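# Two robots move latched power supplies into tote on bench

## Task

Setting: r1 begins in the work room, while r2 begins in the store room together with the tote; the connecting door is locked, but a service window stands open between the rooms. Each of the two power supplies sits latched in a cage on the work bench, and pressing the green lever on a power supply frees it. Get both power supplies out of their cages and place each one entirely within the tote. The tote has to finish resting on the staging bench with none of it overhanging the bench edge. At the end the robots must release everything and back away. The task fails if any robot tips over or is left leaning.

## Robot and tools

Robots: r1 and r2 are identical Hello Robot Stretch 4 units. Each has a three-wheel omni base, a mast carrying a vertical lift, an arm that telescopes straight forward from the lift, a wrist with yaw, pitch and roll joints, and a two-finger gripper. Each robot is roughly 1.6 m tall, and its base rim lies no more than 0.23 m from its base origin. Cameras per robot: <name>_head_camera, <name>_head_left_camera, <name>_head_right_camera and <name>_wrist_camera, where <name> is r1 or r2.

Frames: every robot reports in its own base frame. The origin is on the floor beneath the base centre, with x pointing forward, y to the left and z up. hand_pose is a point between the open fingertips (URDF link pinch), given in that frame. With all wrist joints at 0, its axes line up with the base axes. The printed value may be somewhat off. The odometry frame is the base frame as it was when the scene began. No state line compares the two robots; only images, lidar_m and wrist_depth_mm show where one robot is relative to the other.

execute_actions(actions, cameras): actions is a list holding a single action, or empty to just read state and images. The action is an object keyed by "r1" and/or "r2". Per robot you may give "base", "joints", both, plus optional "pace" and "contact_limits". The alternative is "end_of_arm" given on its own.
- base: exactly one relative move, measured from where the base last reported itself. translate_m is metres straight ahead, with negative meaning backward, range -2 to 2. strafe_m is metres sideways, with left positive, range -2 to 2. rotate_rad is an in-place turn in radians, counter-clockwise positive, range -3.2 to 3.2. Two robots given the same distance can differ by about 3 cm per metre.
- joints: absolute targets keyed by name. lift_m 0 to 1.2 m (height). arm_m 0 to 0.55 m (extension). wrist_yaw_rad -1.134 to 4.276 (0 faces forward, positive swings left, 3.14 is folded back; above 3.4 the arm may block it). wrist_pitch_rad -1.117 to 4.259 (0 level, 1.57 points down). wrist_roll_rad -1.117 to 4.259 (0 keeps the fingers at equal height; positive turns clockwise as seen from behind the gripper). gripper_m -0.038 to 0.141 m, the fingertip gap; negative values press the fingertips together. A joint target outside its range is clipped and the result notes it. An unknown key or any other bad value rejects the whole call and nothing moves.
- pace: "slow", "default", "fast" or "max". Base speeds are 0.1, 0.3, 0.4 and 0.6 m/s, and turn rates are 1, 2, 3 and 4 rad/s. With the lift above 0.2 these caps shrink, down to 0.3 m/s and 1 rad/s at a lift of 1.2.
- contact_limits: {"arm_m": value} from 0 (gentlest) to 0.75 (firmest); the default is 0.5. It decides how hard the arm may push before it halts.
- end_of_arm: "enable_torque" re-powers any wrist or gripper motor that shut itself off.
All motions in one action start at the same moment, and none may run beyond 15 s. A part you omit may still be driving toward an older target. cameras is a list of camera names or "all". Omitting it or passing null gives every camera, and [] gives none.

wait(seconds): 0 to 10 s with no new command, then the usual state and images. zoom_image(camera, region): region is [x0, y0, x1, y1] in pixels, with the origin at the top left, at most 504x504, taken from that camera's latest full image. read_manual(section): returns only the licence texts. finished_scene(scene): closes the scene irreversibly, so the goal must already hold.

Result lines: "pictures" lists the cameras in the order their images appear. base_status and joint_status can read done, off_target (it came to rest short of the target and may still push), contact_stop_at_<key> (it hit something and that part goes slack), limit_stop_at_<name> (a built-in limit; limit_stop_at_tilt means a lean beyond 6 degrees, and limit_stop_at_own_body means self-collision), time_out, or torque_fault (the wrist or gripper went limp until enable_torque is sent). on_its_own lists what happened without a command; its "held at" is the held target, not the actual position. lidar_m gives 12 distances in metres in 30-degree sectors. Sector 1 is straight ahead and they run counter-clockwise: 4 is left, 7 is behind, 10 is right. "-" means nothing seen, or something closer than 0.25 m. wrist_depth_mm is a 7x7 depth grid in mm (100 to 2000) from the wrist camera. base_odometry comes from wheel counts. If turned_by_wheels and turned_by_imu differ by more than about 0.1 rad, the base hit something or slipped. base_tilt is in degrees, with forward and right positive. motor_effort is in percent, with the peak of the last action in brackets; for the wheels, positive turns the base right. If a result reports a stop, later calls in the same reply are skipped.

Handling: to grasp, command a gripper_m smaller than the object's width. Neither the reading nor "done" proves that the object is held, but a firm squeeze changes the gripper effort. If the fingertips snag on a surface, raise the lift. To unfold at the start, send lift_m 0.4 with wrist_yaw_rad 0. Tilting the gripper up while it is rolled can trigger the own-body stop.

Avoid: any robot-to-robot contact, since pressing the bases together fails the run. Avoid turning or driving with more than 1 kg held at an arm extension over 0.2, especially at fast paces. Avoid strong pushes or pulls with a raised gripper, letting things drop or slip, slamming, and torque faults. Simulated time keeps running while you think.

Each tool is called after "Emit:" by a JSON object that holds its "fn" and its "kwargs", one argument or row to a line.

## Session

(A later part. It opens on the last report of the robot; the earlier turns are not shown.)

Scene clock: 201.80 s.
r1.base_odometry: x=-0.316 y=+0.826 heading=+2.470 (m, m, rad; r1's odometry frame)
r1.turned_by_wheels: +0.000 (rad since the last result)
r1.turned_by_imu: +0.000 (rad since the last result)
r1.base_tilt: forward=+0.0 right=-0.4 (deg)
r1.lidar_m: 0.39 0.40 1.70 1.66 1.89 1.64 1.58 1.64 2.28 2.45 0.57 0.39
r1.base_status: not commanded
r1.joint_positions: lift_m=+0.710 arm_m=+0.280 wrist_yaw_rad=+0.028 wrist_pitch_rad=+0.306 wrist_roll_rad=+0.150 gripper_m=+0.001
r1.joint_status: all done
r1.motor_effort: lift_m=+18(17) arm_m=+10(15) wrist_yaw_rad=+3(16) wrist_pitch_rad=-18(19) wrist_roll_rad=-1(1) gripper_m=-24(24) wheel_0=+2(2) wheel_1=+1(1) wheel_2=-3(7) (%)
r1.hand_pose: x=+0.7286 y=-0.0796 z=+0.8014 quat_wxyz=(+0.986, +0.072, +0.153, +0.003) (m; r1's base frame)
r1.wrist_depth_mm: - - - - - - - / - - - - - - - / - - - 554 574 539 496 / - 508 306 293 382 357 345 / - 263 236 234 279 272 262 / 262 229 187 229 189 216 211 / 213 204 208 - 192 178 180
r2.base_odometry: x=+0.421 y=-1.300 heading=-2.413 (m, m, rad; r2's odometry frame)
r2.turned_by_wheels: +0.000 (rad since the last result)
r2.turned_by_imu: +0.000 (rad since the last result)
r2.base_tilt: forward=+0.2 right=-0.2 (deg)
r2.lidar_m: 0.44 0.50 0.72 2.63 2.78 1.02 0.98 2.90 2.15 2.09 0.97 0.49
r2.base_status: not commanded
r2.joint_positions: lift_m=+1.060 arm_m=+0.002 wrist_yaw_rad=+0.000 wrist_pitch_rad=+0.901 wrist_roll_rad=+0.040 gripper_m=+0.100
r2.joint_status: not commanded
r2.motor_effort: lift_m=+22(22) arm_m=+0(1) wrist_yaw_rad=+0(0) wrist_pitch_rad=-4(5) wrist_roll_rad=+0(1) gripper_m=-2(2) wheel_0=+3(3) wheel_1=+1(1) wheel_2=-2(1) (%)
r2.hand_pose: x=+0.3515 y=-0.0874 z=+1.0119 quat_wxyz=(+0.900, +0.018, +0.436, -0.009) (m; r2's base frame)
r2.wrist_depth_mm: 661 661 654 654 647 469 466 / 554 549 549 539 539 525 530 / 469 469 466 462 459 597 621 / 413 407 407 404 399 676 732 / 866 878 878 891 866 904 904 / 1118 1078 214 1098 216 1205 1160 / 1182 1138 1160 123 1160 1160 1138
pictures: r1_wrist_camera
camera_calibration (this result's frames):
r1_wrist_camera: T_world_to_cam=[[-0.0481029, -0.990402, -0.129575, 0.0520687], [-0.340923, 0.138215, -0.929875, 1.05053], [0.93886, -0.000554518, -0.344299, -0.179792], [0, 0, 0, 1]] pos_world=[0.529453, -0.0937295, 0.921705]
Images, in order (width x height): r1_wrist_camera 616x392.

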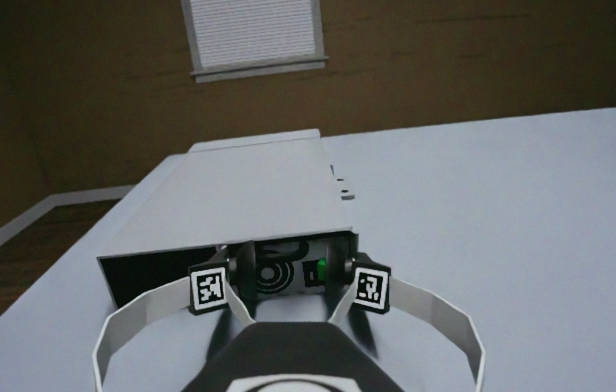

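Emit:
{"fn": "execute_actions", "kwargs": {
  "actions": [
    {"r1":{"joints":{"gripper_m":-0.02,"arm_m":0.287,"lift_m":0.709}}}
  ],
  "cameras": []
}}

Emit:
{"fn": "execute_actions", "kwargs": {
  "actions": [
    {"r1":{"joints":{"gripper_m":-0.038,"arm_m":0.291}}}
  ],
  "cameras": []
}}

Emit:
{"fn": "execute_actions", "kwargs": {
  "actions": [
    {"r1":{"joints":{"arm_m":0.285,"lift_m":0.711}}}
  ],
  "cameras": ["r1_wrist_camera"]
}}

Emit:
{"fn": "zoom_image", "kwargs": {
  "camera": "r1_wrist_camera",
  "region": [170, 180, 430, 340]
}}

Scene clock: 202.87 s.
r1.base_odometry: x=-0.316 y=+0.826 heading=+2.470 (m, m, rad; r1's odometry frame)
r1.turned_by_wheels: +0.000 (rad since the last result)
r1.turned_by_imu: +0.000 (rad since the last result)
r1.base_tilt: forward=+0.0 right=-0.3 (deg)
r1.lidar_m: 0.40 0.42 1.70 1.66 1.89 1.63 1.56 1.65 2.31 2.43 0.57 0.42
r1.base_status: not commanded
r1.joint_positions: lift_m=+0.709 arm_m=+0.285 wrist_yaw_rad=+0.028 wrist_pitch_rad=+0.307 wrist_roll_rad=+0.149 gripper_m=-0.019
r1.joint_status: all done
r1.motor_effort: lift_m=+17(17) arm_m=+10(19) wrist_yaw_rad=+4(15) wrist_pitch_rad=-22(22) wrist_roll_rad=+2(1) gripper_m=-28(27) wheel_0=+2(2) wheel_1=+1(1) wheel_2=-4(5) (%)
r1.hand_pose: x=+0.7334 y=-0.0797 z=+0.8002 quat_wxyz=(+0.986, +0.072, +0.154, +0.002) (m; r1's base frame)
r1.wrist_depth_mm: - - - - - - - / - - - - - - - / - - - 549 574 530 496 / - 492 301 286 377 353 340 / - 254 229 229 278 270 258 / 258 167 202 226 186 211 208 / 211 203 205 - 191 179 178
r2.base_odometry: x=+0.421 y=-1.300 heading=-2.413 (m, m, rad; r2's odometry frame)
r2.turned_by_wheels: +0.000 (rad since the last result)
r2.turned_by_imu: +0.000 (rad since the last result)
r2.base_tilt: forward=+0.1 right=-0.2 (deg)
r2.lidar_m: 0.47 0.51 0.74 2.63 2.74 1.04 0.99 2.88 2.13 2.08 0.96 0.49
r2.base_status: not commanded
r2.joint_positions: lift_m=+1.060 arm_m=+0.002 wrist_yaw_rad=+0.000 wrist_pitch_rad=+0.901 wrist_roll_rad=+0.040 gripper_m=+0.100
r2.joint_status: not commanded
r2.motor_effort: lift_m=+21(21) arm_m=+0(0) wrist_yaw_rad=+0(0) wrist_pitch_rad=-4(4) wrist_roll_rad=-2(0) gripper_m=-1(1) wheel_0=+3(3) wheel_1=+1(1) wheel_2=-1(2) (%)
r2.hand_pose: x=+0.3515 y=-0.0874 z=+1.0119 quat_wxyz=(+0.900, +0.018, +0.436, -0.009) (m; r2's base frame)
r2.wrist_depth_mm: 661 661 661 654 640 466 469 / 554 549 549 535 535 535 530 / 469 469 466 462 459 597 615 / 413 407 404 404 402 676 732 / 866 878 878 891 866 904 904 / 1138 1078 213 1118 216 1160 1160 / 1182 1138 1138 123 1160 1118 1138
pictures: none
No camera images: the call's "cameras" was empty. Leave "cameras" out to get every camera's image.

Scene clock: 203.67 s.
r1.base_odometry: x=-0.316 y=+0.826 heading=+2.470 (m, m, rad; r1's odometry frame)
r1.turned_by_wheels: +0.000 (rad since the last result)
r1.turned_by_imu: +0.000 (rad since the last result)
r1.base_tilt: forward=-0.1 right=-0.4 (deg)
r1.lidar_m: 0.39 0.43 1.71 1.65 1.88 1.65 1.57 1.64 2.29 2.43 0.56 0.39
r1.base_status: not commanded
r1.joint_positions: lift_m=+0.709 arm_m=+0.289 wrist_yaw_rad=+0.029 wrist_pitch_rad=+0.309 wrist_roll_rad=+0.149 gripper_m=-0.037
r1.joint_status: all done
r1.on_its_own: wrist_pitch_rad is at rest, and its effort (-26) is outside its rest range (-23 to +23)
r1.motor_effort: lift_m=+18(18) arm_m=+9(15) wrist_yaw_rad=+3(13) wrist_pitch_rad=-26(26) wrist_roll_rad=+0(1) gripper_m=-31(31) wheel_0=+2(2) wheel_1=+0(1) wheel_2=-3(5) (%)
r1.hand_pose: x=+0.7375 y=-0.0795 z=+0.7997 quat_wxyz=(+0.985, +0.071, +0.154, +0.003) (m; r1's base frame)
r1.wrist_depth_mm: - - - - - - - / - - - - - - - / - - - 496 574 521 488 / - 459 297 281 375 351 336 / - 252 224 225 274 265 256 / 258 168 196 226 181 202 207 / 206 202 205 - 189 178 178
r2.base_odometry: x=+0.421 y=-1.300 heading=-2.413 (m, m, rad; r2's odometry frame)
r2.turned_by_wheels: +0.000 (rad since the last result)
r2.turned_by_imu: +0.000 (rad since the last result)
r2.base_tilt: forward=+0.1 right=-0.2 (deg)
r2.lidar_m: 0.46 0.49 0.73 2.62 2.78 1.04 0.98 2.88 2.13 2.09 0.96 0.49
r2.base_status: not commanded
r2.joint_positions: lift_m=+1.060 arm_m=+0.002 wrist_yaw_rad=+0.000 wrist_pitch_rad=+0.901 wrist_roll_rad=+0.040 gripper_m=+0.100
r2.joint_status: not commanded
r2.motor_effort: lift_m=+21(21) arm_m=+0(0) wrist_yaw_rad=+0(0) wrist_pitch_rad=-5(4) wrist_roll_rad=+1(1) gripper_m=-1(1) wheel_0=+3(3) wheel_1=+1(1) wheel_2=-2(2) (%)
r2.hand_pose: x=+0.3515 y=-0.0874 z=+1.0119 quat_wxyz=(+0.900, +0.018, +0.436, -0.009) (m; r2's base frame)
r2.wrist_depth_mm: 668 661 654 654 647 466 466 / 549 549 539 539 535 530 530 / 469 469 466 462 459 591 615 / 413 410 404 404 402 676 732 / 866 866 891 878 866 891 917 / 1118 1078 213 1098 216 1160 1160 / 1182 1138 1160 123 1160 1118 1138
pictures: none
No camera images: the call's "cameras" was empty. Leave "cameras" out to get every camera's image.

Scene clock: 204.20 s.
r1.base_odometry: x=-0.316 y=+0.826 heading=+2.470 (m, m, rad; r1's odometry frame)
r1.turned_by_wheels: +0.000 (rad since the last result)
r1.turned_by_imu: +0.000 (rad since the last result)
r1.base_tilt: forward=+0.0 right=-0.4 (deg)
r1.lidar_m: 0.39 0.43 1.73 1.67 1.89 1.67 1.58 1.66 2.32 2.43 0.57 0.41
r1.base_status: not commanded
r1.joint_positions: lift_m=+0.711 arm_m=+0.287 wrist_yaw_rad=+0.032 wrist_pitch_rad=+0.308 wrist_roll_rad=+0.149 gripper_m=-0.037
r1.joint_status: all done
r1.motor_effort: lift_m=+26(24) arm_m=-11(10) wrist_yaw_rad=-6(7) wrist_pitch_rad=-23(26) wrist_roll_rad=+2(3) gripper_m=-31(32) wheel_0=+2(2) wheel_1=+0(1) wheel_2=+0(3) (%)
r1.hand_pose: x=+0.7353 y=-0.0786 z=+0.8013 quat_wxyz=(+0.985, +0.071, +0.154, +0.004) (m; r1's base frame)
r1.wrist_depth_mm: - - - - - - - / - - - - - - - / - - - 492 569 530 492 / - 500 301 283 379 355 340 / - 256 228 226 278 268 258 / 260 165 196 231 181 203 208 / 207 202 206 - 190 179 178
r2.base_odometry: x=+0.421 y=-1.300 heading=-2.413 (m, m, rad; r2's odometry frame)
r2.turned_by_wheels: +0.000 (rad since the last result)
r2.turned_by_imu: +0.000 (rad since the last result)
r2.base_tilt: forward=+0.1 right=-0.3 (deg)
r2.lidar_m: 0.45 0.49 0.73 2.62 2.79 1.02 1.00 2.87 2.16 2.09 0.95 0.48
r2.base_status: not commanded
r2.joint_positions: lift_m=+1.060 arm_m=+0.002 wrist_yaw_rad=+0.000 wrist_pitch_rad=+0.901 wrist_roll_rad=+0.040 gripper_m=+0.100
r2.joint_status: not commanded
r2.motor_effort: lift_m=+21(22) arm_m=+0(1) wrist_yaw_rad=+0(0) wrist_pitch_rad=-5(4) wrist_roll_rad=-1(0) gripper_m=-1(2) wheel_0=+3(3) wheel_1=+1(1) wheel_2=-1(1) (%)
r2.hand_pose: x=+0.3515 y=-0.0874 z=+1.0119 quat_wxyz=(+0.900, +0.018, +0.436, -0.009) (m; r2's base frame)
r2.wrist_depth_mm: 668 661 654 654 640 466 466 / 549 549 544 539 535 530 530 / 469 469 466 462 462 591 615 / 407 410 404 402 399 676 732 / 866 878 891 891 842 917 904 / 1118 1078 213 1098 216 1182 1138 / 1160 1138 1160 123 1160 1138 1138
pictures: r1_wrist_camera
camera_calibration (this result's frames):
r1_wrist_camera: T_world_to_cam=[[-0.0446479, -0.990652, -0.128898, 0.0502407], [-0.343181, 0.136384, -0.929315, 1.05359], [0.938208, 0.00274346, -0.346062, -0.18399], [0, 0, 0, 1]] pos_world=[0.536436, -0.0934172, 0.92192]
Images, in order (width x height): r1_wrist_camera 616x392.

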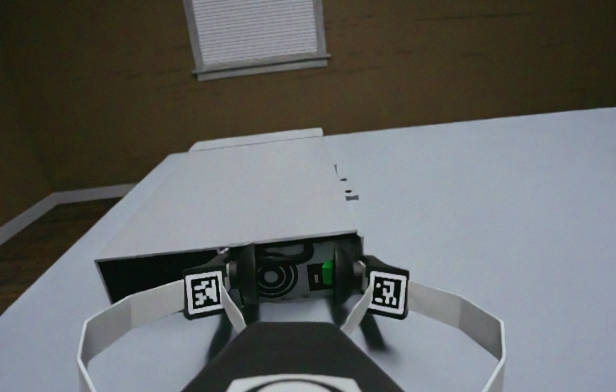

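Region (170, 180, 430, 340) of r1_wrist_camera's 616x392 image, scaled by 1.938; it fills the top 310 rows of this view, and the rest is white.

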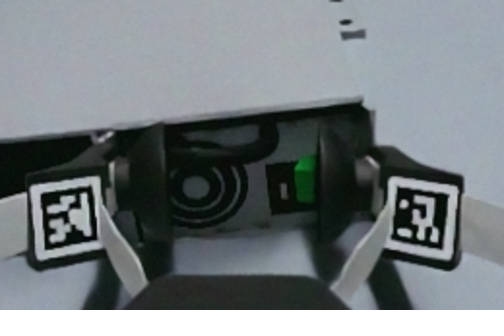

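~5 N lift preload now. Pull.

Emit:
{"fn": "execute_actions", "kwargs": {
  "actions": [
    {"r1":{"joints":{"arm_m":0.281,"lift_m":0.712}}}
  ],
  "cameras": ["r1_wrist_camera"]
}}

Emit:
{"fn": "zoom_image", "kwargs": {
  "camera": "r1_wrist_camera",
  "region": [170, 180, 430, 340]
}}

Scene clock: 204.77 s.
r1.base_odometry: x=-0.317 y=+0.827 heading=+2.471 (m, m, rad; r1's odometry frame)
r1.turned_by_wheels: +0.000 (rad since the last result)
r1.turned_by_imu: +0.000 (rad since the last result)
r1.base_tilt: forward=+0.0 right=-0.3 (deg)
r1.lidar_m: 0.38 0.41 1.71 1.67 1.92 1.65 1.54 1.66 2.28 2.43 0.57 0.43
r1.base_status: not commanded
r1.joint_positions: lift_m=+0.712 arm_m=+0.283 wrist_yaw_rad=+0.033 wrist_pitch_rad=+0.306 wrist_roll_rad=+0.149 gripper_m=-0.037
r1.joint_status: all done
r1.motor_effort: lift_m=+25(27) arm_m=-11(12) wrist_yaw_rad=-12(11) wrist_pitch_rad=-18(25) wrist_roll_rad=+3(3) gripper_m=-32(35) wheel_0=+1(2) wheel_1=+0(0) wheel_2=+3(3) (%)
r1.hand_pose: x=+0.7317 y=-0.0782 z=+0.8028 quat_wxyz=(+0.986, +0.071, +0.153, +0.005) (m; r1's base frame)
r1.wrist_depth_mm: - - - - - - - / - - - - - - - / - - - 559 574 539 508 / - 512 309 291 382 362 347 / - 263 231 230 283 272 263 / 264 163 181 229 181 206 211 / 217 205 208 - 193 182 181
r2.base_odometry: x=+0.421 y=-1.300 heading=-2.413 (m, m, rad; r2's odometry frame)
r2.turned_by_wheels: +0.000 (rad since the last result)
r2.turned_by_imu: +0.000 (rad since the last result)
r2.base_tilt: forward=+0.1 right=-0.1 (deg)
r2.lidar_m: 0.45 0.50 0.72 2.61 2.79 1.01 0.99 2.89 2.14 2.09 0.96 0.49
r2.base_status: not commanded
r2.joint_positions: lift_m=+1.060 arm_m=+0.002 wrist_yaw_rad=+0.000 wrist_pitch_rad=+0.901 wrist_roll_rad=+0.040 gripper_m=+0.100
r2.joint_status: not commanded
r2.motor_effort: lift_m=+22(22) arm_m=-1(0) wrist_yaw_rad=+1(0) wrist_pitch_rad=-4(5) wrist_roll_rad=-1(1) gripper_m=-2(1) wheel_0=+3(3) wheel_1=+1(1) wheel_2=-2(2) (%)
r2.hand_pose: x=+0.3515 y=-0.0874 z=+1.0119 quat_wxyz=(+0.900, +0.018, +0.436, -0.009) (m; r2's base frame)
r2.wrist_depth_mm: 661 661 654 647 647 469 469 / 554 549 544 544 535 530 535 / 477 469 466 459 459 591 621 / 413 407 404 402 402 683 741 / 866 878 891 891 866 904 904 / 1138 1078 213 1098 216 1160 1160 / 1182 1160 1160 123 1160 1138 1138
pictures: r1_wrist_camera
camera_calibration (this result's frames):
r1_wrist_camera: T_world_to_cam=[[-0.0428559, -0.990711, -0.129057, 0.0495236], [-0.341448, 0.135922, -0.930021, 1.05302], [0.938923, 0.00420953, -0.344101, -0.182084], [0, 0, 0, 1]] pos_world=[0.532637, -0.0932985, 0.923067]
Images, in order (width x height): r1_wrist_camera 616x392.

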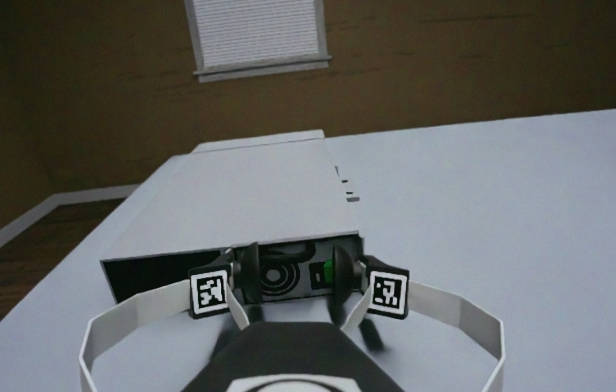

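Region (170, 180, 430, 340) of r1_wrist_camera's 616x392 image, scaled by 1.938; it fills the top 310 rows of this view, and the rest is white.

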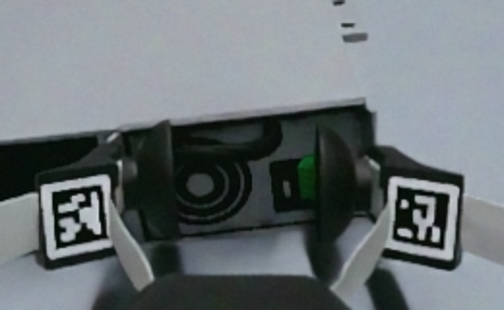

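Emit:
{"fn": "execute_actions", "kwargs": {
  "actions": [
    {"r1":{"joints":{"arm_m":0.278}}}
  ],
  "cameras": ["r1_wrist_camera"]
}}

Emit:
{"fn": "zoom_image", "kwargs": {
  "camera": "r1_wrist_camera",
  "region": [170, 180, 430, 340]
}}

Scene clock: 206.73 s.
r1.base_odometry: x=-0.317 y=+0.827 heading=+2.471 (m, m, rad; r1's odometry frame)
r1.turned_by_wheels: +0.000 (rad since the last result)
r1.turned_by_imu: +0.001 (rad since the last result)
r1.base_tilt: forward=+0.0 right=-0.3 (deg)
r1.lidar_m: 0.39 0.44 1.69 1.66 1.89 1.61 1.57 1.66 2.30 2.45 0.57 0.42
r1.base_status: not commanded
r1.joint_positions: lift_m=+0.712 arm_m=+0.280 wrist_yaw_rad=+0.038 wrist_pitch_rad=+0.306 wrist_roll_rad=+0.150 gripper_m=-0.037
r1.joint_status: all done
r1.on_its_own: wrist_yaw_rad is at rest, and its effort (-23) is outside its rest range (-13 to +13)
r1.motor_effort: lift_m=+25(26) arm_m=-12(11) wrist_yaw_rad=-23(25) wrist_pitch_rad=-18(19) wrist_roll_rad=+0(1) gripper_m=-31(34) wheel_0=+3(3) wheel_1=+0(1) wheel_2=+6(6) (%)
r1.hand_pose: x=+0.7292 y=-0.0770 z=+0.8029 quat_wxyz=(+0.986, +0.071, +0.153, +0.007) (m; r1's base frame)
r1.wrist_depth_mm: - - - - - - - / - - - - - - - / - - - 500 580 539 500 / - - 309 287 382 359 342 / - 277 235 232 281 271 260 / 265 162 180 228 182 214 211 / 214 205 210 - 193 178 180
r2.base_odometry: x=+0.421 y=-1.300 heading=-2.413 (m, m, rad; r2's odometry frame)
r2.turned_by_wheels: +0.000 (rad since the last result)
r2.turned_by_imu: +0.000 (rad since the last result)
r2.base_tilt: forward=+0.1 right=-0.2 (deg)
r2.lidar_m: 0.46 0.50 0.70 2.63 2.76 1.03 0.99 2.89 2.17 2.10 0.95 0.48
r2.base_status: not commanded
r2.joint_positions: lift_m=+1.060 arm_m=+0.002 wrist_yaw_rad=+0.000 wrist_pitch_rad=+0.901 wrist_roll_rad=+0.040 gripper_m=+0.100
r2.joint_status: not commanded
r2.motor_effort: lift_m=+21(21) arm_m=+0(1) wrist_yaw_rad=+1(0) wrist_pitch_rad=-5(4) wrist_roll_rad=-1(1) gripper_m=-1(2) wheel_0=+3(3) wheel_1=+1(1) wheel_2=-1(1) (%)
r2.hand_pose: x=+0.3515 y=-0.0874 z=+1.0119 quat_wxyz=(+0.900, +0.018, +0.436, -0.009) (m; r2's base frame)
r2.wrist_depth_mm: 668 661 661 654 640 469 466 / 554 549 544 539 539 530 535 / 469 469 462 462 459 597 621 / 410 407 404 402 399 676 741 / 866 878 891 891 854 904 917 / 1138 1078 213 1098 216 1182 1182 / 1182 1160 1160 123 1182 1138 1160
pictures: r1_wrist_camera
camera_calibration (this result's frames):
r1_wrist_camera: T_world_to_cam=[[-0.0389839, -0.990742, -0.130043, 0.0485483], [-0.341707, 0.135514, -0.929985, 1.05224], [0.938998, 0.00818203, -0.343826, -0.17963], [0, 0, 0, 1]] pos_world=[0.530123, -0.0930247, 0.923122]
Images, in order (width x height): r1_wrist_camera 616x392.

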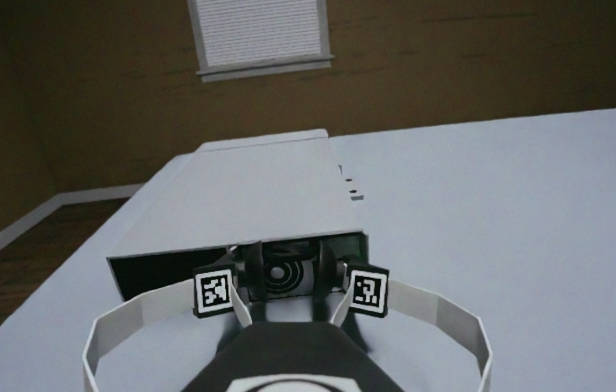

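Region (170, 180, 430, 340) of r1_wrist_camera's 616x392 image, scaled by 1.938; it fills the top 310 rows of this view, and the rest is white.

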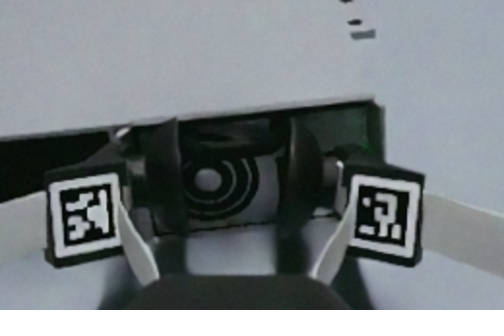

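Emit:
{"fn": "execute_actions", "kwargs": {
  "actions": [
    {"r1":{"base":{"strafe_m":0.005},"joints":{"arm_m":0.273},"pace":"slow"}}
  ],
  "cameras": ["r1_wrist_camera"]
}}

Emit:
{"fn": "zoom_image", "kwargs": {
  "camera": "r1_wrist_camera",
  "region": [170, 180, 430, 340]
}}

Scene clock: 207.60 s.
r1.base_odometry: x=-0.320 y=+0.822 heading=+2.471 (m, m, rad; r1's odometry frame)
r1.turned_by_wheels: +0.000 (rad since the last result)
r1.turned_by_imu: +0.000 (rad since the last result)
r1.base_tilt: forward=+0.0 right=-0.4 (deg)
r1.lidar_m: 0.36 0.42 1.70 1.66 1.91 1.65 1.56 1.66 2.33 2.44 0.58 0.41
r1.base_status: done
r1.joint_positions: lift_m=+0.712 arm_m=+0.274 wrist_yaw_rad=+0.029 wrist_pitch_rad=+0.310 wrist_roll_rad=+0.150 gripper_m=-0.037
r1.joint_status: all done
r1.on_its_own: wrist_pitch_rad is at rest, and its effort (-28) is outside its rest range (-23 to +23)
r1.motor_effort: lift_m=+24(25) arm_m=-5(15) wrist_yaw_rad=+0(22) wrist_pitch_rad=-28(32) wrist_roll_rad=+0(2) gripper_m=-15(31) wheel_0=+5(5) wheel_1=+1(4) wheel_2=-2(5) (%)
r1.hand_pose: x=+0.7220 y=-0.0793 z=+0.8019 quat_wxyz=(+0.985, +0.072, +0.155, +0.003) (m; r1's base frame)
r1.wrist_depth_mm: - - - - - - - / - - - - - - - / - - 580 480 569 512 488 / - 500 301 282 375 353 338 / - 286 241 232 276 268 259 / 260 244 181 197 175 216 209 / 211 200 207 - 190 176 179
r2.base_odometry: x=+0.421 y=-1.300 heading=-2.413 (m, m, rad; r2's odometry frame)
r2.turned_by_wheels: +0.000 (rad since the last result)
r2.turned_by_imu: +0.000 (rad since the last result)
r2.base_tilt: forward=+0.1 right=-0.2 (deg)
r2.lidar_m: 0.44 0.51 0.71 2.61 2.77 1.02 0.99 2.89 2.16 2.10 0.98 0.48
r2.base_status: not commanded
r2.joint_positions: lift_m=+1.060 arm_m=+0.002 wrist_yaw_rad=+0.000 wrist_pitch_rad=+0.901 wrist_roll_rad=+0.040 gripper_m=+0.100
r2.joint_status: not commanded
r2.motor_effort: lift_m=+22(22) arm_m=-1(0) wrist_yaw_rad=+0(0) wrist_pitch_rad=-4(5) wrist_roll_rad=-2(1) gripper_m=-2(2) wheel_0=+3(3) wheel_1=+1(1) wheel_2=-1(1) (%)
r2.hand_pose: x=+0.3515 y=-0.0874 z=+1.0119 quat_wxyz=(+0.900, +0.018, +0.436, -0.009) (m; r2's base frame)
r2.wrist_depth_mm: 668 661 661 654 640 469 469 / 549 549 544 539 539 530 530 / 469 469 462 459 459 591 609 / 413 410 404 402 399 676 732 / 878 878 878 891 866 904 917 / 1118 1078 213 1098 216 1160 1182 / 1182 1138 1160 123 1138 1138 1138
pictures: r1_wrist_camera
camera_calibration (this result's frames):
r1_wrist_camera: T_world_to_cam=[[-0.0474916, -0.990409, -0.129749, 0.0518418], [-0.344413, 0.138166, -0.928596, 1.05018], [0.937616, 0.000586629, -0.347672, -0.169757], [0, 0, 0, 1]] pos_world=[0.523327, -0.0936554, 0.922902]
Images, in order (width x height): r1_wrist_camera 616x392.

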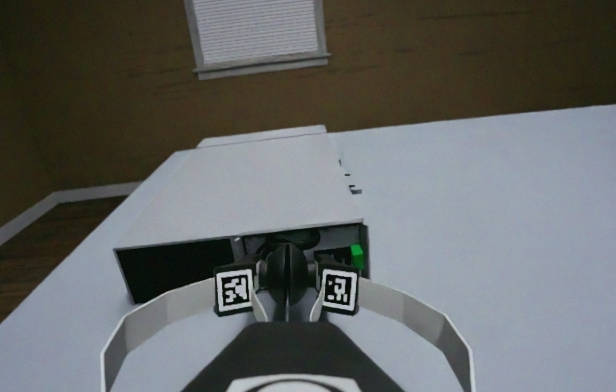

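Region (170, 180, 430, 340) of r1_wrist_camera's 616x392 image, scaled by 1.938; it fills the top 310 rows of this view, and the rest is white.

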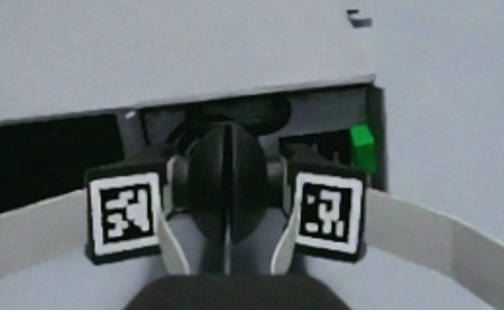

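Emit:
{"fn": "execute_actions", "kwargs": {
  "actions": [
    {"r1":{"joints":{"arm_m":0.245}}}
  ],
  "cameras": []
}}

Emit:
{"fn": "execute_actions", "kwargs": {
  "actions": [
    {"r1":{"joints":{"gripper_m":0.03,"wrist_roll_rad":0.03,"lift_m":0.715}}}
  ],
  "cameras": ["r1_wrist_camera"]
}}

Emit:
{"fn": "zoom_image", "kwargs": {
  "camera": "r1_wrist_camera",
  "region": [170, 180, 430, 340]
}}

Scene clock: 209.00 s.
r1.base_odometry: x=-0.320 y=+0.823 heading=+2.471 (m, m, rad; r1's odometry frame)
r1.turned_by_wheels: +0.000 (rad since the last result)
r1.turned_by_imu: +0.000 (rad since the last result)
r1.base_tilt: forward=-0.1 right=-0.3 (deg)
r1.lidar_m: 0.40 0.42 1.69 1.63 1.89 1.62 1.55 1.66 2.32 2.45 0.57 0.41
r1.base_status: not commanded
r1.joint_positions: lift_m=+0.712 arm_m=+0.247 wrist_yaw_rad=+0.030 wrist_pitch_rad=+0.303 wrist_roll_rad=+0.150 gripper_m=-0.037
r1.joint_status: all done
r1.motor_effort: lift_m=+23(23) arm_m=-9(8) wrist_yaw_rad=-1(5) wrist_pitch_rad=-9(29) wrist_roll_rad=+0(1) gripper_m=-18(22) wheel_0=+1(6) wheel_1=+0(1) wheel_2=-1(2) (%)
r1.hand_pose: x=+0.6954 y=-0.0791 z=+0.8040 quat_wxyz=(+0.986, +0.072, +0.151, +0.003) (m; r1's base frame)
r1.wrist_depth_mm: - - - - - - - / - - - - - - - / - - - 525 609 554 517 / - - 320 298 394 373 355 / - 312 290 254 289 279 268 / 271 252 180 199 175 223 215 / 218 207 213 - 196 181 185
r2.base_odometry: x=+0.421 y=-1.300 heading=-2.413 (m, m, rad; r2's odometry frame)
r2.turned_by_wheels: +0.000 (rad since the last result)
r2.turned_by_imu: +0.000 (rad since the last result)
r2.base_tilt: forward=+0.2 right=-0.1 (deg)
r2.lidar_m: 0.45 0.51 0.75 2.64 2.77 1.02 0.99 2.90 2.16 2.09 0.97 0.48
r2.base_status: not commanded
r2.joint_positions: lift_m=+1.060 arm_m=+0.002 wrist_yaw_rad=+0.000 wrist_pitch_rad=+0.901 wrist_roll_rad=+0.040 gripper_m=+0.100
r2.joint_status: not commanded
r2.motor_effort: lift_m=+21(22) arm_m=+0(0) wrist_yaw_rad=+0(0) wrist_pitch_rad=-5(4) wrist_roll_rad=+0(0) gripper_m=-1(1) wheel_0=+3(3) wheel_1=+1(1) wheel_2=-1(2) (%)
r2.hand_pose: x=+0.3515 y=-0.0874 z=+1.0119 quat_wxyz=(+0.900, +0.018, +0.436, -0.009) (m; r2's base frame)
r2.wrist_depth_mm: 668 661 654 654 640 462 469 / 554 549 549 539 535 525 535 / 473 469 462 466 459 591 615 / 413 410 407 404 402 683 741 / 878 878 878 891 854 904 904 / 1138 1078 214 1098 216 1160 1160 / 1182 1160 1182 123 1138 1138 1138
pictures: none
No camera images: the call's "cameras" was empty. Leave "cameras" out to get every camera's image.

Scene clock: 210.37 s.
r1.base_odometry: x=-0.320 y=+0.823 heading=+2.471 (m, m, rad; r1's odometry frame)
r1.turned_by_wheels: +0.000 (rad since the last result)
r1.turned_by_imu: +0.000 (rad since the last result)
r1.base_tilt: forward=+0.0 right=-0.4 (deg)
r1.lidar_m: 0.40 0.39 1.67 1.67 1.89 1.62 1.57 1.65 2.30 2.44 0.58 0.42
r1.base_status: not commanded
r1.joint_positions: lift_m=+0.715 arm_m=+0.247 wrist_yaw_rad=+0.030 wrist_pitch_rad=+0.302 wrist_roll_rad=+0.030 gripper_m=+0.030
r1.joint_status: all done
r1.motor_effort: lift_m=+22(25) arm_m=-9(9) wrist_yaw_rad=-1(0) wrist_pitch_rad=-8(9) wrist_roll_rad=-2(3) gripper_m=-4(17) wheel_0=+1(1) wheel_1=+0(0) wheel_2=-1(1) (%)
r1.hand_pose: x=+0.6954 y=-0.0791 z=+0.8071 quat_wxyz=(+0.988, +0.013, +0.151, +0.013) (m; r1's base frame)
r1.wrist_depth_mm: - - - - - - - / - - - - - - - / - - 615 500 - - - / - 433 310 314 439 445 442 / 960 306 282 265 317 317 315 / 242 244 192 229 189 247 247 / 202 196 209 - 202 201 204
r2.base_odometry: x=+0.421 y=-1.300 heading=-2.413 (m, m, rad; r2's odometry frame)
r2.turned_by_wheels: +0.000 (rad since the last result)
r2.turned_by_imu: +0.000 (rad since the last result)
r2.base_tilt: forward=+0.1 right=-0.2 (deg)
r2.lidar_m: 0.45 0.51 0.71 2.63 2.78 1.03 1.00 2.91 2.13 2.09 0.97 0.47
r2.base_status: not commanded
r2.joint_positions: lift_m=+1.060 arm_m=+0.002 wrist_yaw_rad=+0.000 wrist_pitch_rad=+0.901 wrist_roll_rad=+0.040 gripper_m=+0.100
r2.joint_status: not commanded
r2.motor_effort: lift_m=+21(22) arm_m=-1(0) wrist_yaw_rad=+1(0) wrist_pitch_rad=-4(5) wrist_roll_rad=-1(0) gripper_m=-1(1) wheel_0=+3(3) wheel_1=+1(1) wheel_2=-2(2) (%)
r2.hand_pose: x=+0.3515 y=-0.0874 z=+1.0119 quat_wxyz=(+0.900, +0.018, +0.436, -0.009) (m; r2's base frame)
r2.wrist_depth_mm: 668 668 654 654 634 466 469 / 554 544 549 539 539 530 530 / 469 469 462 462 459 597 621 / 413 407 404 402 402 683 732 / 891 878 891 891 854 904 904 / 1160 1078 213 1118 216 1182 1182 / 1182 1160 1160 123 1160 1118 1138
pictures: r1_wrist_camera
camera_calibration (this result's frames):
r1_wrist_camera: T_world_to_cam=[[-0.0102694, -0.999809, -0.0166217, -0.0665307], [-0.337115, 0.0191111, -0.94127, 1.04151], [0.941408, -0.00406281, -0.337247, -0.154381], [0, 0, 0, 1]] pos_world=[0.495762, -0.0870497, 0.927176]
Images, in order (width x height): r1_wrist_camera 616x392.

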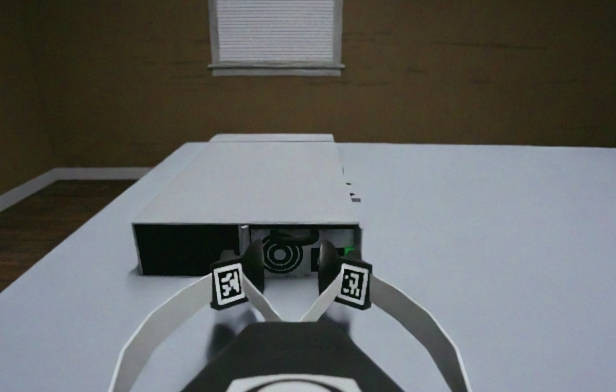

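Region (170, 180, 430, 340) of r1_wrist_camera's 616x392 image, scaled by 1.938; it fills the top 310 rows of this view, and the rest is white.

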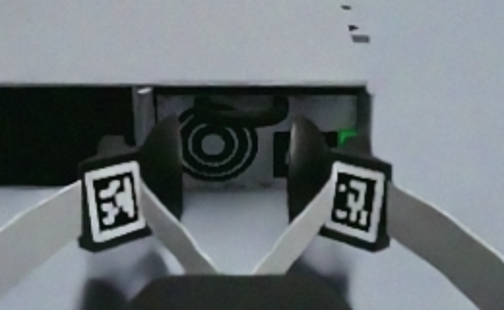

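Emit:
{"fn": "execute_actions", "kwargs": {
  "actions": [
    {"r1":{"joints":{"arm_m":0.271,"wrist_yaw_rad":0.024},"contact_limits":{"arm_m":0.2}}}
  ],
  "cameras": []
}}

Emit:
{"fn": "execute_actions", "kwargs": {
  "actions": [
    {"r1":{"joints":{"gripper_m":0.0,"arm_m":0.276}}}
  ],
  "cameras": ["r1_wrist_camera"]
}}

Emit:
{"fn": "zoom_image", "kwargs": {
  "camera": "r1_wrist_camera",
  "region": [170, 180, 430, 340]
}}

Scene clock: 211.33 s.
r1.base_odometry: x=-0.320 y=+0.823 heading=+2.471 (m, m, rad; r1's odometry frame)
r1.turned_by_wheels: +0.000 (rad since the last result)
r1.turned_by_imu: +0.000 (rad since the last result)
r1.base_tilt: forward=-0.1 right=-0.4 (deg)
r1.lidar_m: 0.39 0.41 1.71 1.67 1.90 1.64 1.56 1.67 2.33 2.44 0.57 0.43
r1.base_status: not commanded
r1.joint_positions: lift_m=+0.715 arm_m=+0.269 wrist_yaw_rad=+0.024 wrist_pitch_rad=+0.302 wrist_roll_rad=+0.030 gripper_m=+0.030
r1.joint_status: all done
r1.motor_effort: lift_m=+23(23) arm_m=+9(10) wrist_yaw_rad=-1(3) wrist_pitch_rad=-8(7) wrist_roll_rad=+0(1) gripper_m=-3(4) wheel_0=+1(1) wheel_1=+0(0) wheel_2=-1(1) (%)
r1.contact_limits: arm_m 0.2
r1.hand_pose: x=+0.7178 y=-0.0808 z=+0.8071 quat_wxyz=(+0.988, +0.013, +0.151, +0.010) (m; r1's base frame)
r1.wrist_depth_mm: - - - - - - - / - - - - - - - / - - 621 564 - - - / - 430 312 312 439 439 442 / 960 285 253 250 315 317 319 / 242 244 192 229 189 247 247 / 202 196 210 - 202 201 204
r2.base_odometry: x=+0.421 y=-1.300 heading=-2.413 (m, m, rad; r2's odometry frame)
r2.turned_by_wheels: +0.000 (rad since the last result)
r2.turned_by_imu: +0.000 (rad since the last result)
r2.base_tilt: forward=+0.1 right=-0.1 (deg)
r2.lidar_m: 0.46 0.51 0.72 2.62 2.79 1.03 1.00 2.90 2.16 2.10 0.94 0.49
r2.base_status: not commanded
r2.joint_positions: lift_m=+1.060 arm_m=+0.002 wrist_yaw_rad=+0.000 wrist_pitch_rad=+0.901 wrist_roll_rad=+0.040 gripper_m=+0.100
r2.joint_status: not commanded
r2.motor_effort: lift_m=+21(21) arm_m=-1(0) wrist_yaw_rad=+0(0) wrist_pitch_rad=-5(4) wrist_roll_rad=+0(2) gripper_m=-2(2) wheel_0=+3(3) wheel_1=+1(1) wheel_2=-2(2) (%)
r2.hand_pose: x=+0.3515 y=-0.0874 z=+1.0119 quat_wxyz=(+0.900, +0.018, +0.436, -0.009) (m; r2's base frame)
r2.wrist_depth_mm: 661 661 654 647 647 469 466 / 549 549 544 539 539 530 535 / 469 469 466 462 459 597 615 / 410 407 407 402 399 683 741 / 878 878 878 891 854 891 917 / 1118 1078 213 1098 216 1182 1160 / 1182 1160 1160 123 1138 1138 1160
pictures: none
No camera images: the call's "cameras" was empty. Leave "cameras" out to get every camera's image.

Scene clock: 212.40 s.
r1.base_odometry: x=-0.320 y=+0.823 heading=+2.471 (m, m, rad; r1's odometry frame)
r1.turned_by_wheels: +0.000 (rad since the last result)
r1.turned_by_imu: +0.000 (rad since the last result)
r1.base_tilt: forward=-0.1 right=-0.3 (deg)
r1.lidar_m: 0.38 0.41 1.67 1.65 1.86 1.61 1.57 1.66 2.29 2.42 0.55 0.41
r1.base_status: not commanded
r1.joint_positions: lift_m=+0.715 arm_m=+0.275 wrist_yaw_rad=+0.027 wrist_pitch_rad=+0.304 wrist_roll_rad=+0.030 gripper_m=+0.001
r1.joint_status: all done
r1.motor_effort: lift_m=+23(23) arm_m=+6(10) wrist_yaw_rad=-10(10) wrist_pitch_rad=-12(13) wrist_roll_rad=-3(1) gripper_m=-21(21) wheel_0=+1(1) wheel_1=+0(0) wheel_2=+1(1) (%)
r1.hand_pose: x=+0.7233 y=-0.0801 z=+0.8066 quat_wxyz=(+0.988, +0.013, +0.152, +0.011) (m; r1's base frame)
r1.wrist_depth_mm: - - - - - - - / - - - - - - - / - - 615 484 - - - / - 427 303 304 430 433 430 / 960 276 237 231 312 310 309 / 239 231 183 235 186 244 244 / 200 196 206 - 208 199 202
r2.base_odometry: x=+0.421 y=-1.300 heading=-2.413 (m, m, rad; r2's odometry frame)
r2.turned_by_wheels: +0.000 (rad since the last result)
r2.turned_by_imu: +0.000 (rad since the last result)
r2.base_tilt: forward=+0.1 right=-0.2 (deg)
r2.lidar_m: 0.46 0.51 0.73 2.63 2.80 1.02 1.00 2.87 2.16 2.09 0.95 0.48
r2.base_status: not commanded
r2.joint_positions: lift_m=+1.060 arm_m=+0.002 wrist_yaw_rad=+0.000 wrist_pitch_rad=+0.901 wrist_roll_rad=+0.040 gripper_m=+0.100
r2.joint_status: not commanded
r2.motor_effort: lift_m=+21(21) arm_m=+0(0) wrist_yaw_rad=+0(0) wrist_pitch_rad=-5(5) wrist_roll_rad=+0(1) gripper_m=-1(0) wheel_0=+3(3) wheel_1=+1(1) wheel_2=-1(2) (%)
r2.hand_pose: x=+0.3515 y=-0.0874 z=+1.0119 quat_wxyz=(+0.900, +0.018, +0.436, -0.009) (m; r2's base frame)
r2.wrist_depth_mm: 668 661 661 647 647 466 469 / 549 554 544 539 539 530 535 / 469 466 466 462 455 597 615 / 413 410 407 404 402 683 741 / 866 891 891 878 854 917 904 / 1118 1078 213 1118 216 1160 1160 / 1182 1160 1160 123 1160 1138 1138
pictures: r1_wrist_camera
camera_calibration (this result's frames):
r1_wrist_camera: T_world_to_cam=[[-0.0136599, -0.999771, -0.0164946, -0.0648414], [-0.338596, 0.0201465, -0.940716, 1.05124], [0.940833, -0.00726507, -0.338793, -0.179455], [0, 0, 0, 1]] pos_world=[0.523897, -0.0873091, 0.927051]
Images, in order (width x height): r1_wrist_camera 616x392.

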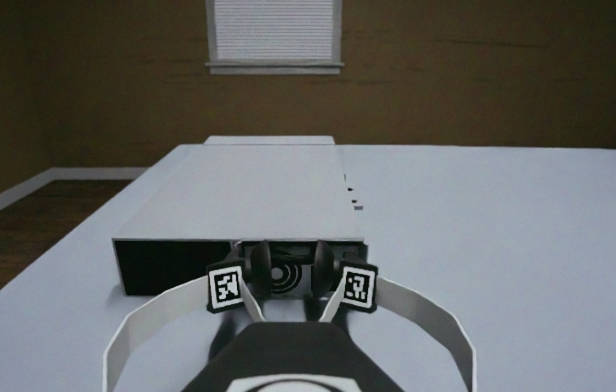

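Region (170, 180, 430, 340) of r1_wrist_camera's 616x392 image, scaled by 1.938; it fills the top 310 rows of this view, and the rest is white.

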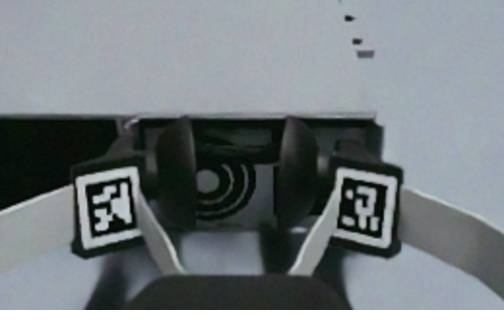

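Emit:
{"fn": "execute_actions", "kwargs": {
  "actions": [
    {"r1":{"joints":{"gripper_m":-0.02,"arm_m":0.285}}}
  ],
  "cameras": []
}}

Emit:
{"fn": "execute_actions", "kwargs": {
  "actions": [
    {"r1":{"joints":{"gripper_m":-0.038,"arm_m":0.288,"lift_m":0.713}}}
  ],
  "cameras": ["r1_wrist_camera"]
}}

Emit:
{"fn": "zoom_image", "kwargs": {
  "camera": "r1_wrist_camera",
  "region": [170, 180, 430, 340]
}}

Emit:
{"fn": "execute_actions", "kwargs": {
  "actions": [
    {"r1":{"joints":{"arm_m":0.280}}}
  ],
  "cameras": ["r1_wrist_camera"]
}}

Emit:
{"fn": "zoom_image", "kwargs": {
  "camera": "r1_wrist_camera",
  "region": [170, 180, 430, 340]
}}

Scene clock: 213.43 s.
r1.base_odometry: x=-0.320 y=+0.822 heading=+2.471 (m, m, rad; r1's odometry frame)
r1.turned_by_wheels: +0.000 (rad since the last result)
r1.turned_by_imu: +0.000 (rad since the last result)
r1.base_tilt: forward=+0.0 right=-0.3 (deg)
r1.lidar_m: 0.39 0.43 1.71 1.65 1.86 1.65 1.56 1.68 2.33 2.44 0.55 0.42
r1.base_status: not commanded
r1.joint_positions: lift_m=+0.715 arm_m=+0.283 wrist_yaw_rad=+0.021 wrist_pitch_rad=+0.309 wrist_roll_rad=+0.030 gripper_m=-0.019
r1.joint_status: all done
r1.on_its_own: wrist_pitch_rad is at rest, and its effort (-26) is outside its rest range (-23 to +23)
r1.motor_effort: lift_m=+22(23) arm_m=+12(19) wrist_yaw_rad=+6(15) wrist_pitch_rad=-26(25) wrist_roll_rad=-1(3) gripper_m=-21(22) wheel_0=+3(4) wheel_1=+2(2) wheel_2=-6(6) (%)
r1.hand_pose: x=+0.7303 y=-0.0815 z=+0.8054 quat_wxyz=(+0.988, +0.013, +0.154, +0.008) (m; r1's base frame)
r1.wrist_depth_mm: - - - - - - - / - - - - - - - / - - 466 539 - - - / - 415 297 300 421 424 427 / 309 264 229 227 307 307 307 / 236 219 186 233 184 241 239 / 196 196 204 - 206 196 199
r2.base_odometry: x=+0.421 y=-1.300 heading=-2.413 (m, m, rad; r2's odometry frame)
r2.turned_by_wheels: +0.000 (rad since the last result)
r2.turned_by_imu: +0.000 (rad since the last result)
r2.base_tilt: forward=+0.1 right=-0.2 (deg)
r2.lidar_m: 0.45 0.49 0.71 2.63 2.78 1.04 0.99 2.86 2.15 2.10 0.96 0.50
r2.base_status: not commanded
r2.joint_positions: lift_m=+1.060 arm_m=+0.002 wrist_yaw_rad=+0.000 wrist_pitch_rad=+0.901 wrist_roll_rad=+0.040 gripper_m=+0.100
r2.joint_status: not commanded
r2.motor_effort: lift_m=+22(22) arm_m=+0(0) wrist_yaw_rad=+0(0) wrist_pitch_rad=-4(5) wrist_roll_rad=+0(1) gripper_m=-2(1) wheel_0=+3(3) wheel_1=+1(1) wheel_2=-1(1) (%)
r2.hand_pose: x=+0.3515 y=-0.0874 z=+1.0119 quat_wxyz=(+0.900, +0.018, +0.436, -0.009) (m; r2's base frame)
r2.wrist_depth_mm: 668 661 661 647 634 469 473 / 554 554 544 544 535 535 535 / 473 469 466 462 455 591 615 / 410 407 404 402 404 676 732 / 878 878 878 878 842 904 904 / 1118 1078 214 1118 216 1182 1160 / 1182 1160 1160 123 1160 1138 1138
pictures: none
No camera images: the call's "cameras" was empty. Leave "cameras" out to get every camera's image.

Scene clock: 214.23 s.
r1.base_odometry: x=-0.320 y=+0.822 heading=+2.471 (m, m, rad; r1's odometry frame)
r1.turned_by_wheels: +0.000 (rad since the last result)
r1.turned_by_imu: +0.000 (rad since the last result)
r1.base_tilt: forward=+0.0 right=-0.3 (deg)
r1.lidar_m: 0.38 0.41 1.68 1.63 1.89 1.66 1.57 1.66 2.28 2.44 0.54 0.40
r1.base_status: not commanded
r1.joint_positions: lift_m=+0.713 arm_m=+0.286 wrist_yaw_rad=+0.022 wrist_pitch_rad=+0.308 wrist_roll_rad=+0.030 gripper_m=-0.037
r1.joint_status: all done
r1.on_its_own: wrist_pitch_rad is at rest, and its effort (-24) is outside its rest range (-23 to +23)
r1.motor_effort: lift_m=+17(21) arm_m=+11(18) wrist_yaw_rad=+2(18) wrist_pitch_rad=-24(26) wrist_roll_rad=-2(1) gripper_m=-27(27) wheel_0=+5(5) wheel_1=+2(3) wheel_2=-4(8) (%)
r1.hand_pose: x=+0.7336 y=-0.0813 z=+0.8039 quat_wxyz=(+0.988, +0.013, +0.154, +0.009) (m; r1's base frame)
r1.wrist_depth_mm: - - - - - - - / - - - - - - - / - - 459 466 - - - / - 413 294 297 424 418 424 / 307 263 226 226 290 304 304 / 235 164 181 231 184 238 237 / 195 193 202 - 204 195 198
r2.base_odometry: x=+0.421 y=-1.300 heading=-2.413 (m, m, rad; r2's odometry frame)
r2.turned_by_wheels: +0.000 (rad since the last result)
r2.turned_by_imu: +0.000 (rad since the last result)
r2.base_tilt: forward=+0.1 right=-0.1 (deg)
r2.lidar_m: 0.46 0.48 0.67 2.62 2.79 1.03 0.98 2.88 2.15 2.10 0.94 0.50
r2.base_status: not commanded
r2.joint_positions: lift_m=+1.060 arm_m=+0.002 wrist_yaw_rad=+0.000 wrist_pitch_rad=+0.901 wrist_roll_rad=+0.040 gripper_m=+0.100
r2.joint_status: not commanded
r2.motor_effort: lift_m=+21(22) arm_m=-1(1) wrist_yaw_rad=+0(0) wrist_pitch_rad=-4(4) wrist_roll_rad=+0(0) gripper_m=-2(0) wheel_0=+3(3) wheel_1=+1(1) wheel_2=-1(1) (%)
r2.hand_pose: x=+0.3515 y=-0.0874 z=+1.0119 quat_wxyz=(+0.900, +0.018, +0.436, -0.009) (m; r2's base frame)
r2.wrist_depth_mm: 668 661 654 647 647 469 466 / 554 554 549 539 539 530 530 / 466 469 466 462 459 591 615 / 410 410 407 402 402 676 732 / 878 866 891 891 866 904 917 / 1118 1078 213 1098 216 1160 1160 / 1160 1138 1160 123 1182 1118 1138
pictures: r1_wrist_camera
camera_calibration (this result's frames):
r1_wrist_camera: T_world_to_cam=[[-0.0179189, -0.999709, -0.0161368, -0.0630899], [-0.342598, 0.0213015, -0.939241, 1.054], [0.939311, -0.0113017, -0.34288, -0.18604], [0, 0, 0, 1]] pos_world=[0.534717, -0.0876259, 0.925151]
Images, in order (width x height): r1_wrist_camera 616x392.

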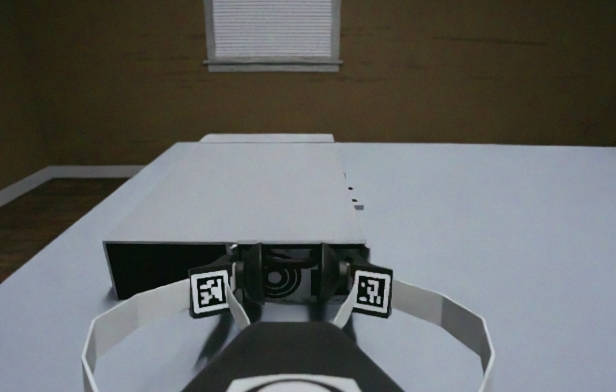

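Region (170, 180, 430, 340) of r1_wrist_camera's 616x392 image, scaled by 1.938; it fills the top 310 rows of this view, and the rest is white.

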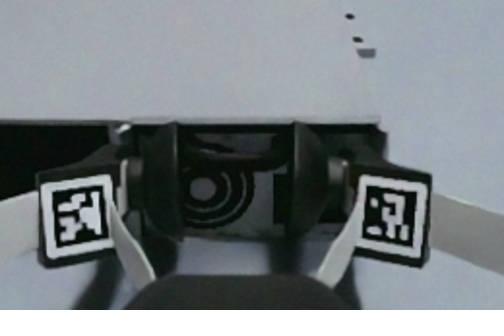

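Scene clock: 214.80 s.
r1.base_odometry: x=-0.320 y=+0.823 heading=+2.471 (m, m, rad; r1's odometry frame)
r1.turned_by_wheels: +0.000 (rad since the last result)
r1.turned_by_imu: +0.000 (rad since the last result)
r1.base_tilt: forward=-0.1 right=-0.3 (deg)
r1.lidar_m: 0.38 0.42 1.69 1.66 1.89 1.64 1.58 1.67 2.28 2.45 0.55 0.39
r1.base_status: not commanded
r1.joint_positions: lift_m=+0.713 arm_m=+0.282 wrist_yaw_rad=+0.029 wrist_pitch_rad=+0.304 wrist_roll_rad=+0.030 gripper_m=-0.037
r1.joint_status: all done
r1.on_its_own: wrist_yaw_rad is at rest, and its effort (-17) is outside its rest range (-13 to +13)
r1.motor_effort: lift_m=+20(19) arm_m=-14(14) wrist_yaw_rad=-17(16) wrist_pitch_rad=-12(25) wrist_roll_rad=-2(2) gripper_m=-33(31) wheel_0=+0(5) wheel_1=-1(2) wheel_2=+4(4) (%)
r1.hand_pose: x=+0.7311 y=-0.0794 z=+0.8049 quat_wxyz=(+0.988, +0.013, +0.152, +0.012) (m; r1's base frame)
r1.wrist_depth_mm: - - - - - - - / - - - - - - - / - - 597 477 - - - / - 421 298 300 427 427 427 / 320 272 231 230 296 307 309 / 236 220 180 232 182 240 239 / 197 195 204 - 206 196 200
r2.base_odometry: x=+0.421 y=-1.300 heading=-2.413 (m, m, rad; r2's odometry frame)
r2.turned_by_wheels: +0.000 (rad since the last result)
r2.turned_by_imu: +0.000 (rad since the last result)
r2.base_tilt: forward=+0.1 right=-0.2 (deg)
r2.lidar_m: 0.44 0.49 0.71 2.62 2.78 1.02 0.99 2.90 2.16 2.10 0.95 0.48
r2.base_status: not commanded
r2.joint_positions: lift_m=+1.060 arm_m=+0.002 wrist_yaw_rad=+0.000 wrist_pitch_rad=+0.901 wrist_roll_rad=+0.040 gripper_m=+0.100
r2.joint_status: not commanded
r2.motor_effort: lift_m=+21(22) arm_m=+0(1) wrist_yaw_rad=+0(0) wrist_pitch_rad=-5(5) wrist_roll_rad=-1(0) gripper_m=-1(1) wheel_0=+3(3) wheel_1=+1(1) wheel_2=-1(2) (%)
r2.hand_pose: x=+0.3515 y=-0.0874 z=+1.0119 quat_wxyz=(+0.900, +0.018, +0.436, -0.009) (m; r2's base frame)
r2.wrist_depth_mm: 661 661 654 654 640 469 469 / 554 549 544 539 539 525 535 / 473 466 462 462 462 597 615 / 410 407 404 402 399 676 732 / 866 878 878 904 854 904 904 / 1118 1078 213 1098 216 1160 1160 / 1160 1138 1160 123 1160 1118 1138
pictures: r1_wrist_camera
camera_calibration (this result's frames):
r1_wrist_camera: T_world_to_cam=[[-0.0112523, -0.999804, -0.0163152, -0.0660187], [-0.338587, 0.019162, -0.94074, 1.05217], [0.940868, -0.00506137, -0.338736, -0.187212], [0, 0, 0, 1]] pos_world=[0.53165, -0.0871149, 0.925326]
Images, in order (width x height): r1_wrist_camera 616x392.

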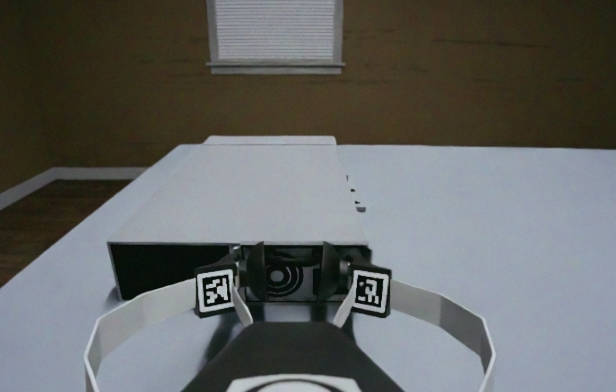

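Region (170, 180, 430, 340) of r1_wrist_camera's 616x392 image, scaled by 1.938; it fills the top 310 rows of this view, and the rest is white.

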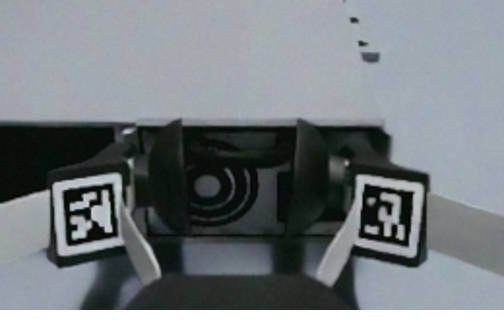

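Emit:
{"fn": "execute_actions", "kwargs": {
  "actions": [
    {"r1":{"joints":{"arm_m":0.277}}}
  ],
  "cameras": ["r1_wrist_camera"]
}}

Emit:
{"fn": "zoom_image", "kwargs": {
  "camera": "r1_wrist_camera",
  "region": [170, 180, 430, 340]
}}

Scene clock: 215.40 s.
r1.base_odometry: x=-0.320 y=+0.823 heading=+2.471 (m, m, rad; r1's odometry frame)
r1.turned_by_wheels: +0.000 (rad since the last result)
r1.turned_by_imu: +0.000 (rad since the last result)
r1.base_tilt: forward=+0.0 right=-0.4 (deg)
r1.lidar_m: 0.40 0.43 1.68 1.64 1.86 1.65 1.55 1.66 2.33 2.43 0.58 0.39
r1.base_status: not commanded
r1.joint_positions: lift_m=+0.713 arm_m=+0.280 wrist_yaw_rad=+0.031 wrist_pitch_rad=+0.303 wrist_roll_rad=+0.030 gripper_m=-0.037
r1.joint_status: all done
r1.on_its_own: wrist_yaw_rad is at rest, and its effort (-21) is outside its rest range (-13 to +13)
r1.motor_effort: lift_m=+19(20) arm_m=-16(18) wrist_yaw_rad=-21(20) wrist_pitch_rad=-8(12) wrist_roll_rad=-3(1) gripper_m=-34(34) wheel_0=-2(2) wheel_1=-2(1) wheel_2=+7(7) (%)
r1.hand_pose: x=+0.7286 y=-0.0789 z=+0.8053 quat_wxyz=(+0.988, +0.013, +0.151, +0.013) (m; r1's base frame)
r1.wrist_depth_mm: - - - - - - - / - - - - - - - / - - 603 484 - - - / - 421 303 306 430 430 433 / 976 274 231 232 296 312 309 / 237 222 183 233 181 240 241 / 197 196 205 - 206 198 200
r2.base_odometry: x=+0.421 y=-1.300 heading=-2.413 (m, m, rad; r2's odometry frame)
r2.turned_by_wheels: +0.000 (rad since the last result)
r2.turned_by_imu: +0.000 (rad since the last result)
r2.base_tilt: forward=+0.1 right=-0.2 (deg)
r2.lidar_m: 0.45 0.49 0.70 2.62 2.79 1.03 0.98 2.90 2.14 2.10 0.97 0.48
r2.base_status: not commanded
r2.joint_positions: lift_m=+1.060 arm_m=+0.002 wrist_yaw_rad=+0.000 wrist_pitch_rad=+0.901 wrist_roll_rad=+0.040 gripper_m=+0.100
r2.joint_status: not commanded
r2.motor_effort: lift_m=+22(21) arm_m=+0(0) wrist_yaw_rad=+0(0) wrist_pitch_rad=-4(4) wrist_roll_rad=-3(1) gripper_m=-2(2) wheel_0=+3(3) wheel_1=+1(1) wheel_2=-2(2) (%)
r2.hand_pose: x=+0.3515 y=-0.0874 z=+1.0119 quat_wxyz=(+0.900, +0.018, +0.436, -0.009) (m; r2's base frame)
r2.wrist_depth_mm: 654 661 654 647 640 466 466 / 554 544 544 539 535 530 530 / 473 469 466 462 459 591 621 / 413 410 407 402 402 676 723 / 878 878 878 891 854 891 904 / 1138 1078 213 1098 216 1182 1160 / 1182 1160 1182 123 1138 1138 1138
pictures: r1_wrist_camera
camera_calibration (this result's frames):
r1_wrist_camera: T_world_to_cam=[[-0.00952463, -0.999821, -0.016375, -0.0667749], [-0.337225, 0.018628, -0.94124, 1.05107], [0.941376, -0.00344291, -0.337342, -0.186115], [0, 0, 0, 1]] pos_world=[0.529015, -0.086983, 0.92543]
Images, in order (width x height): r1_wrist_camera 616x392.

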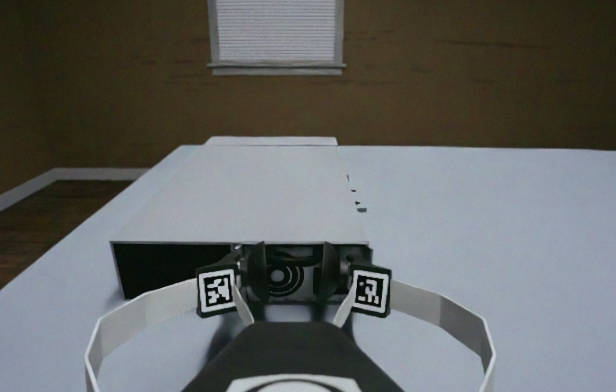

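Region (170, 180, 430, 340) of r1_wrist_camera's 616x392 image, scaled by 1.938; it fills the top 310 rows of this view, and the rest is white.

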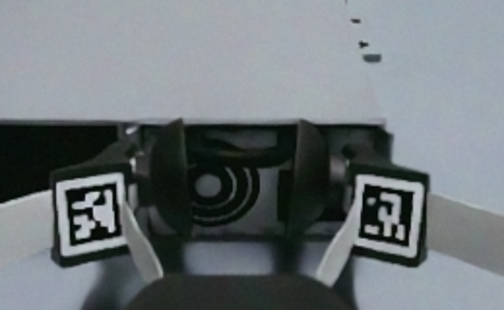

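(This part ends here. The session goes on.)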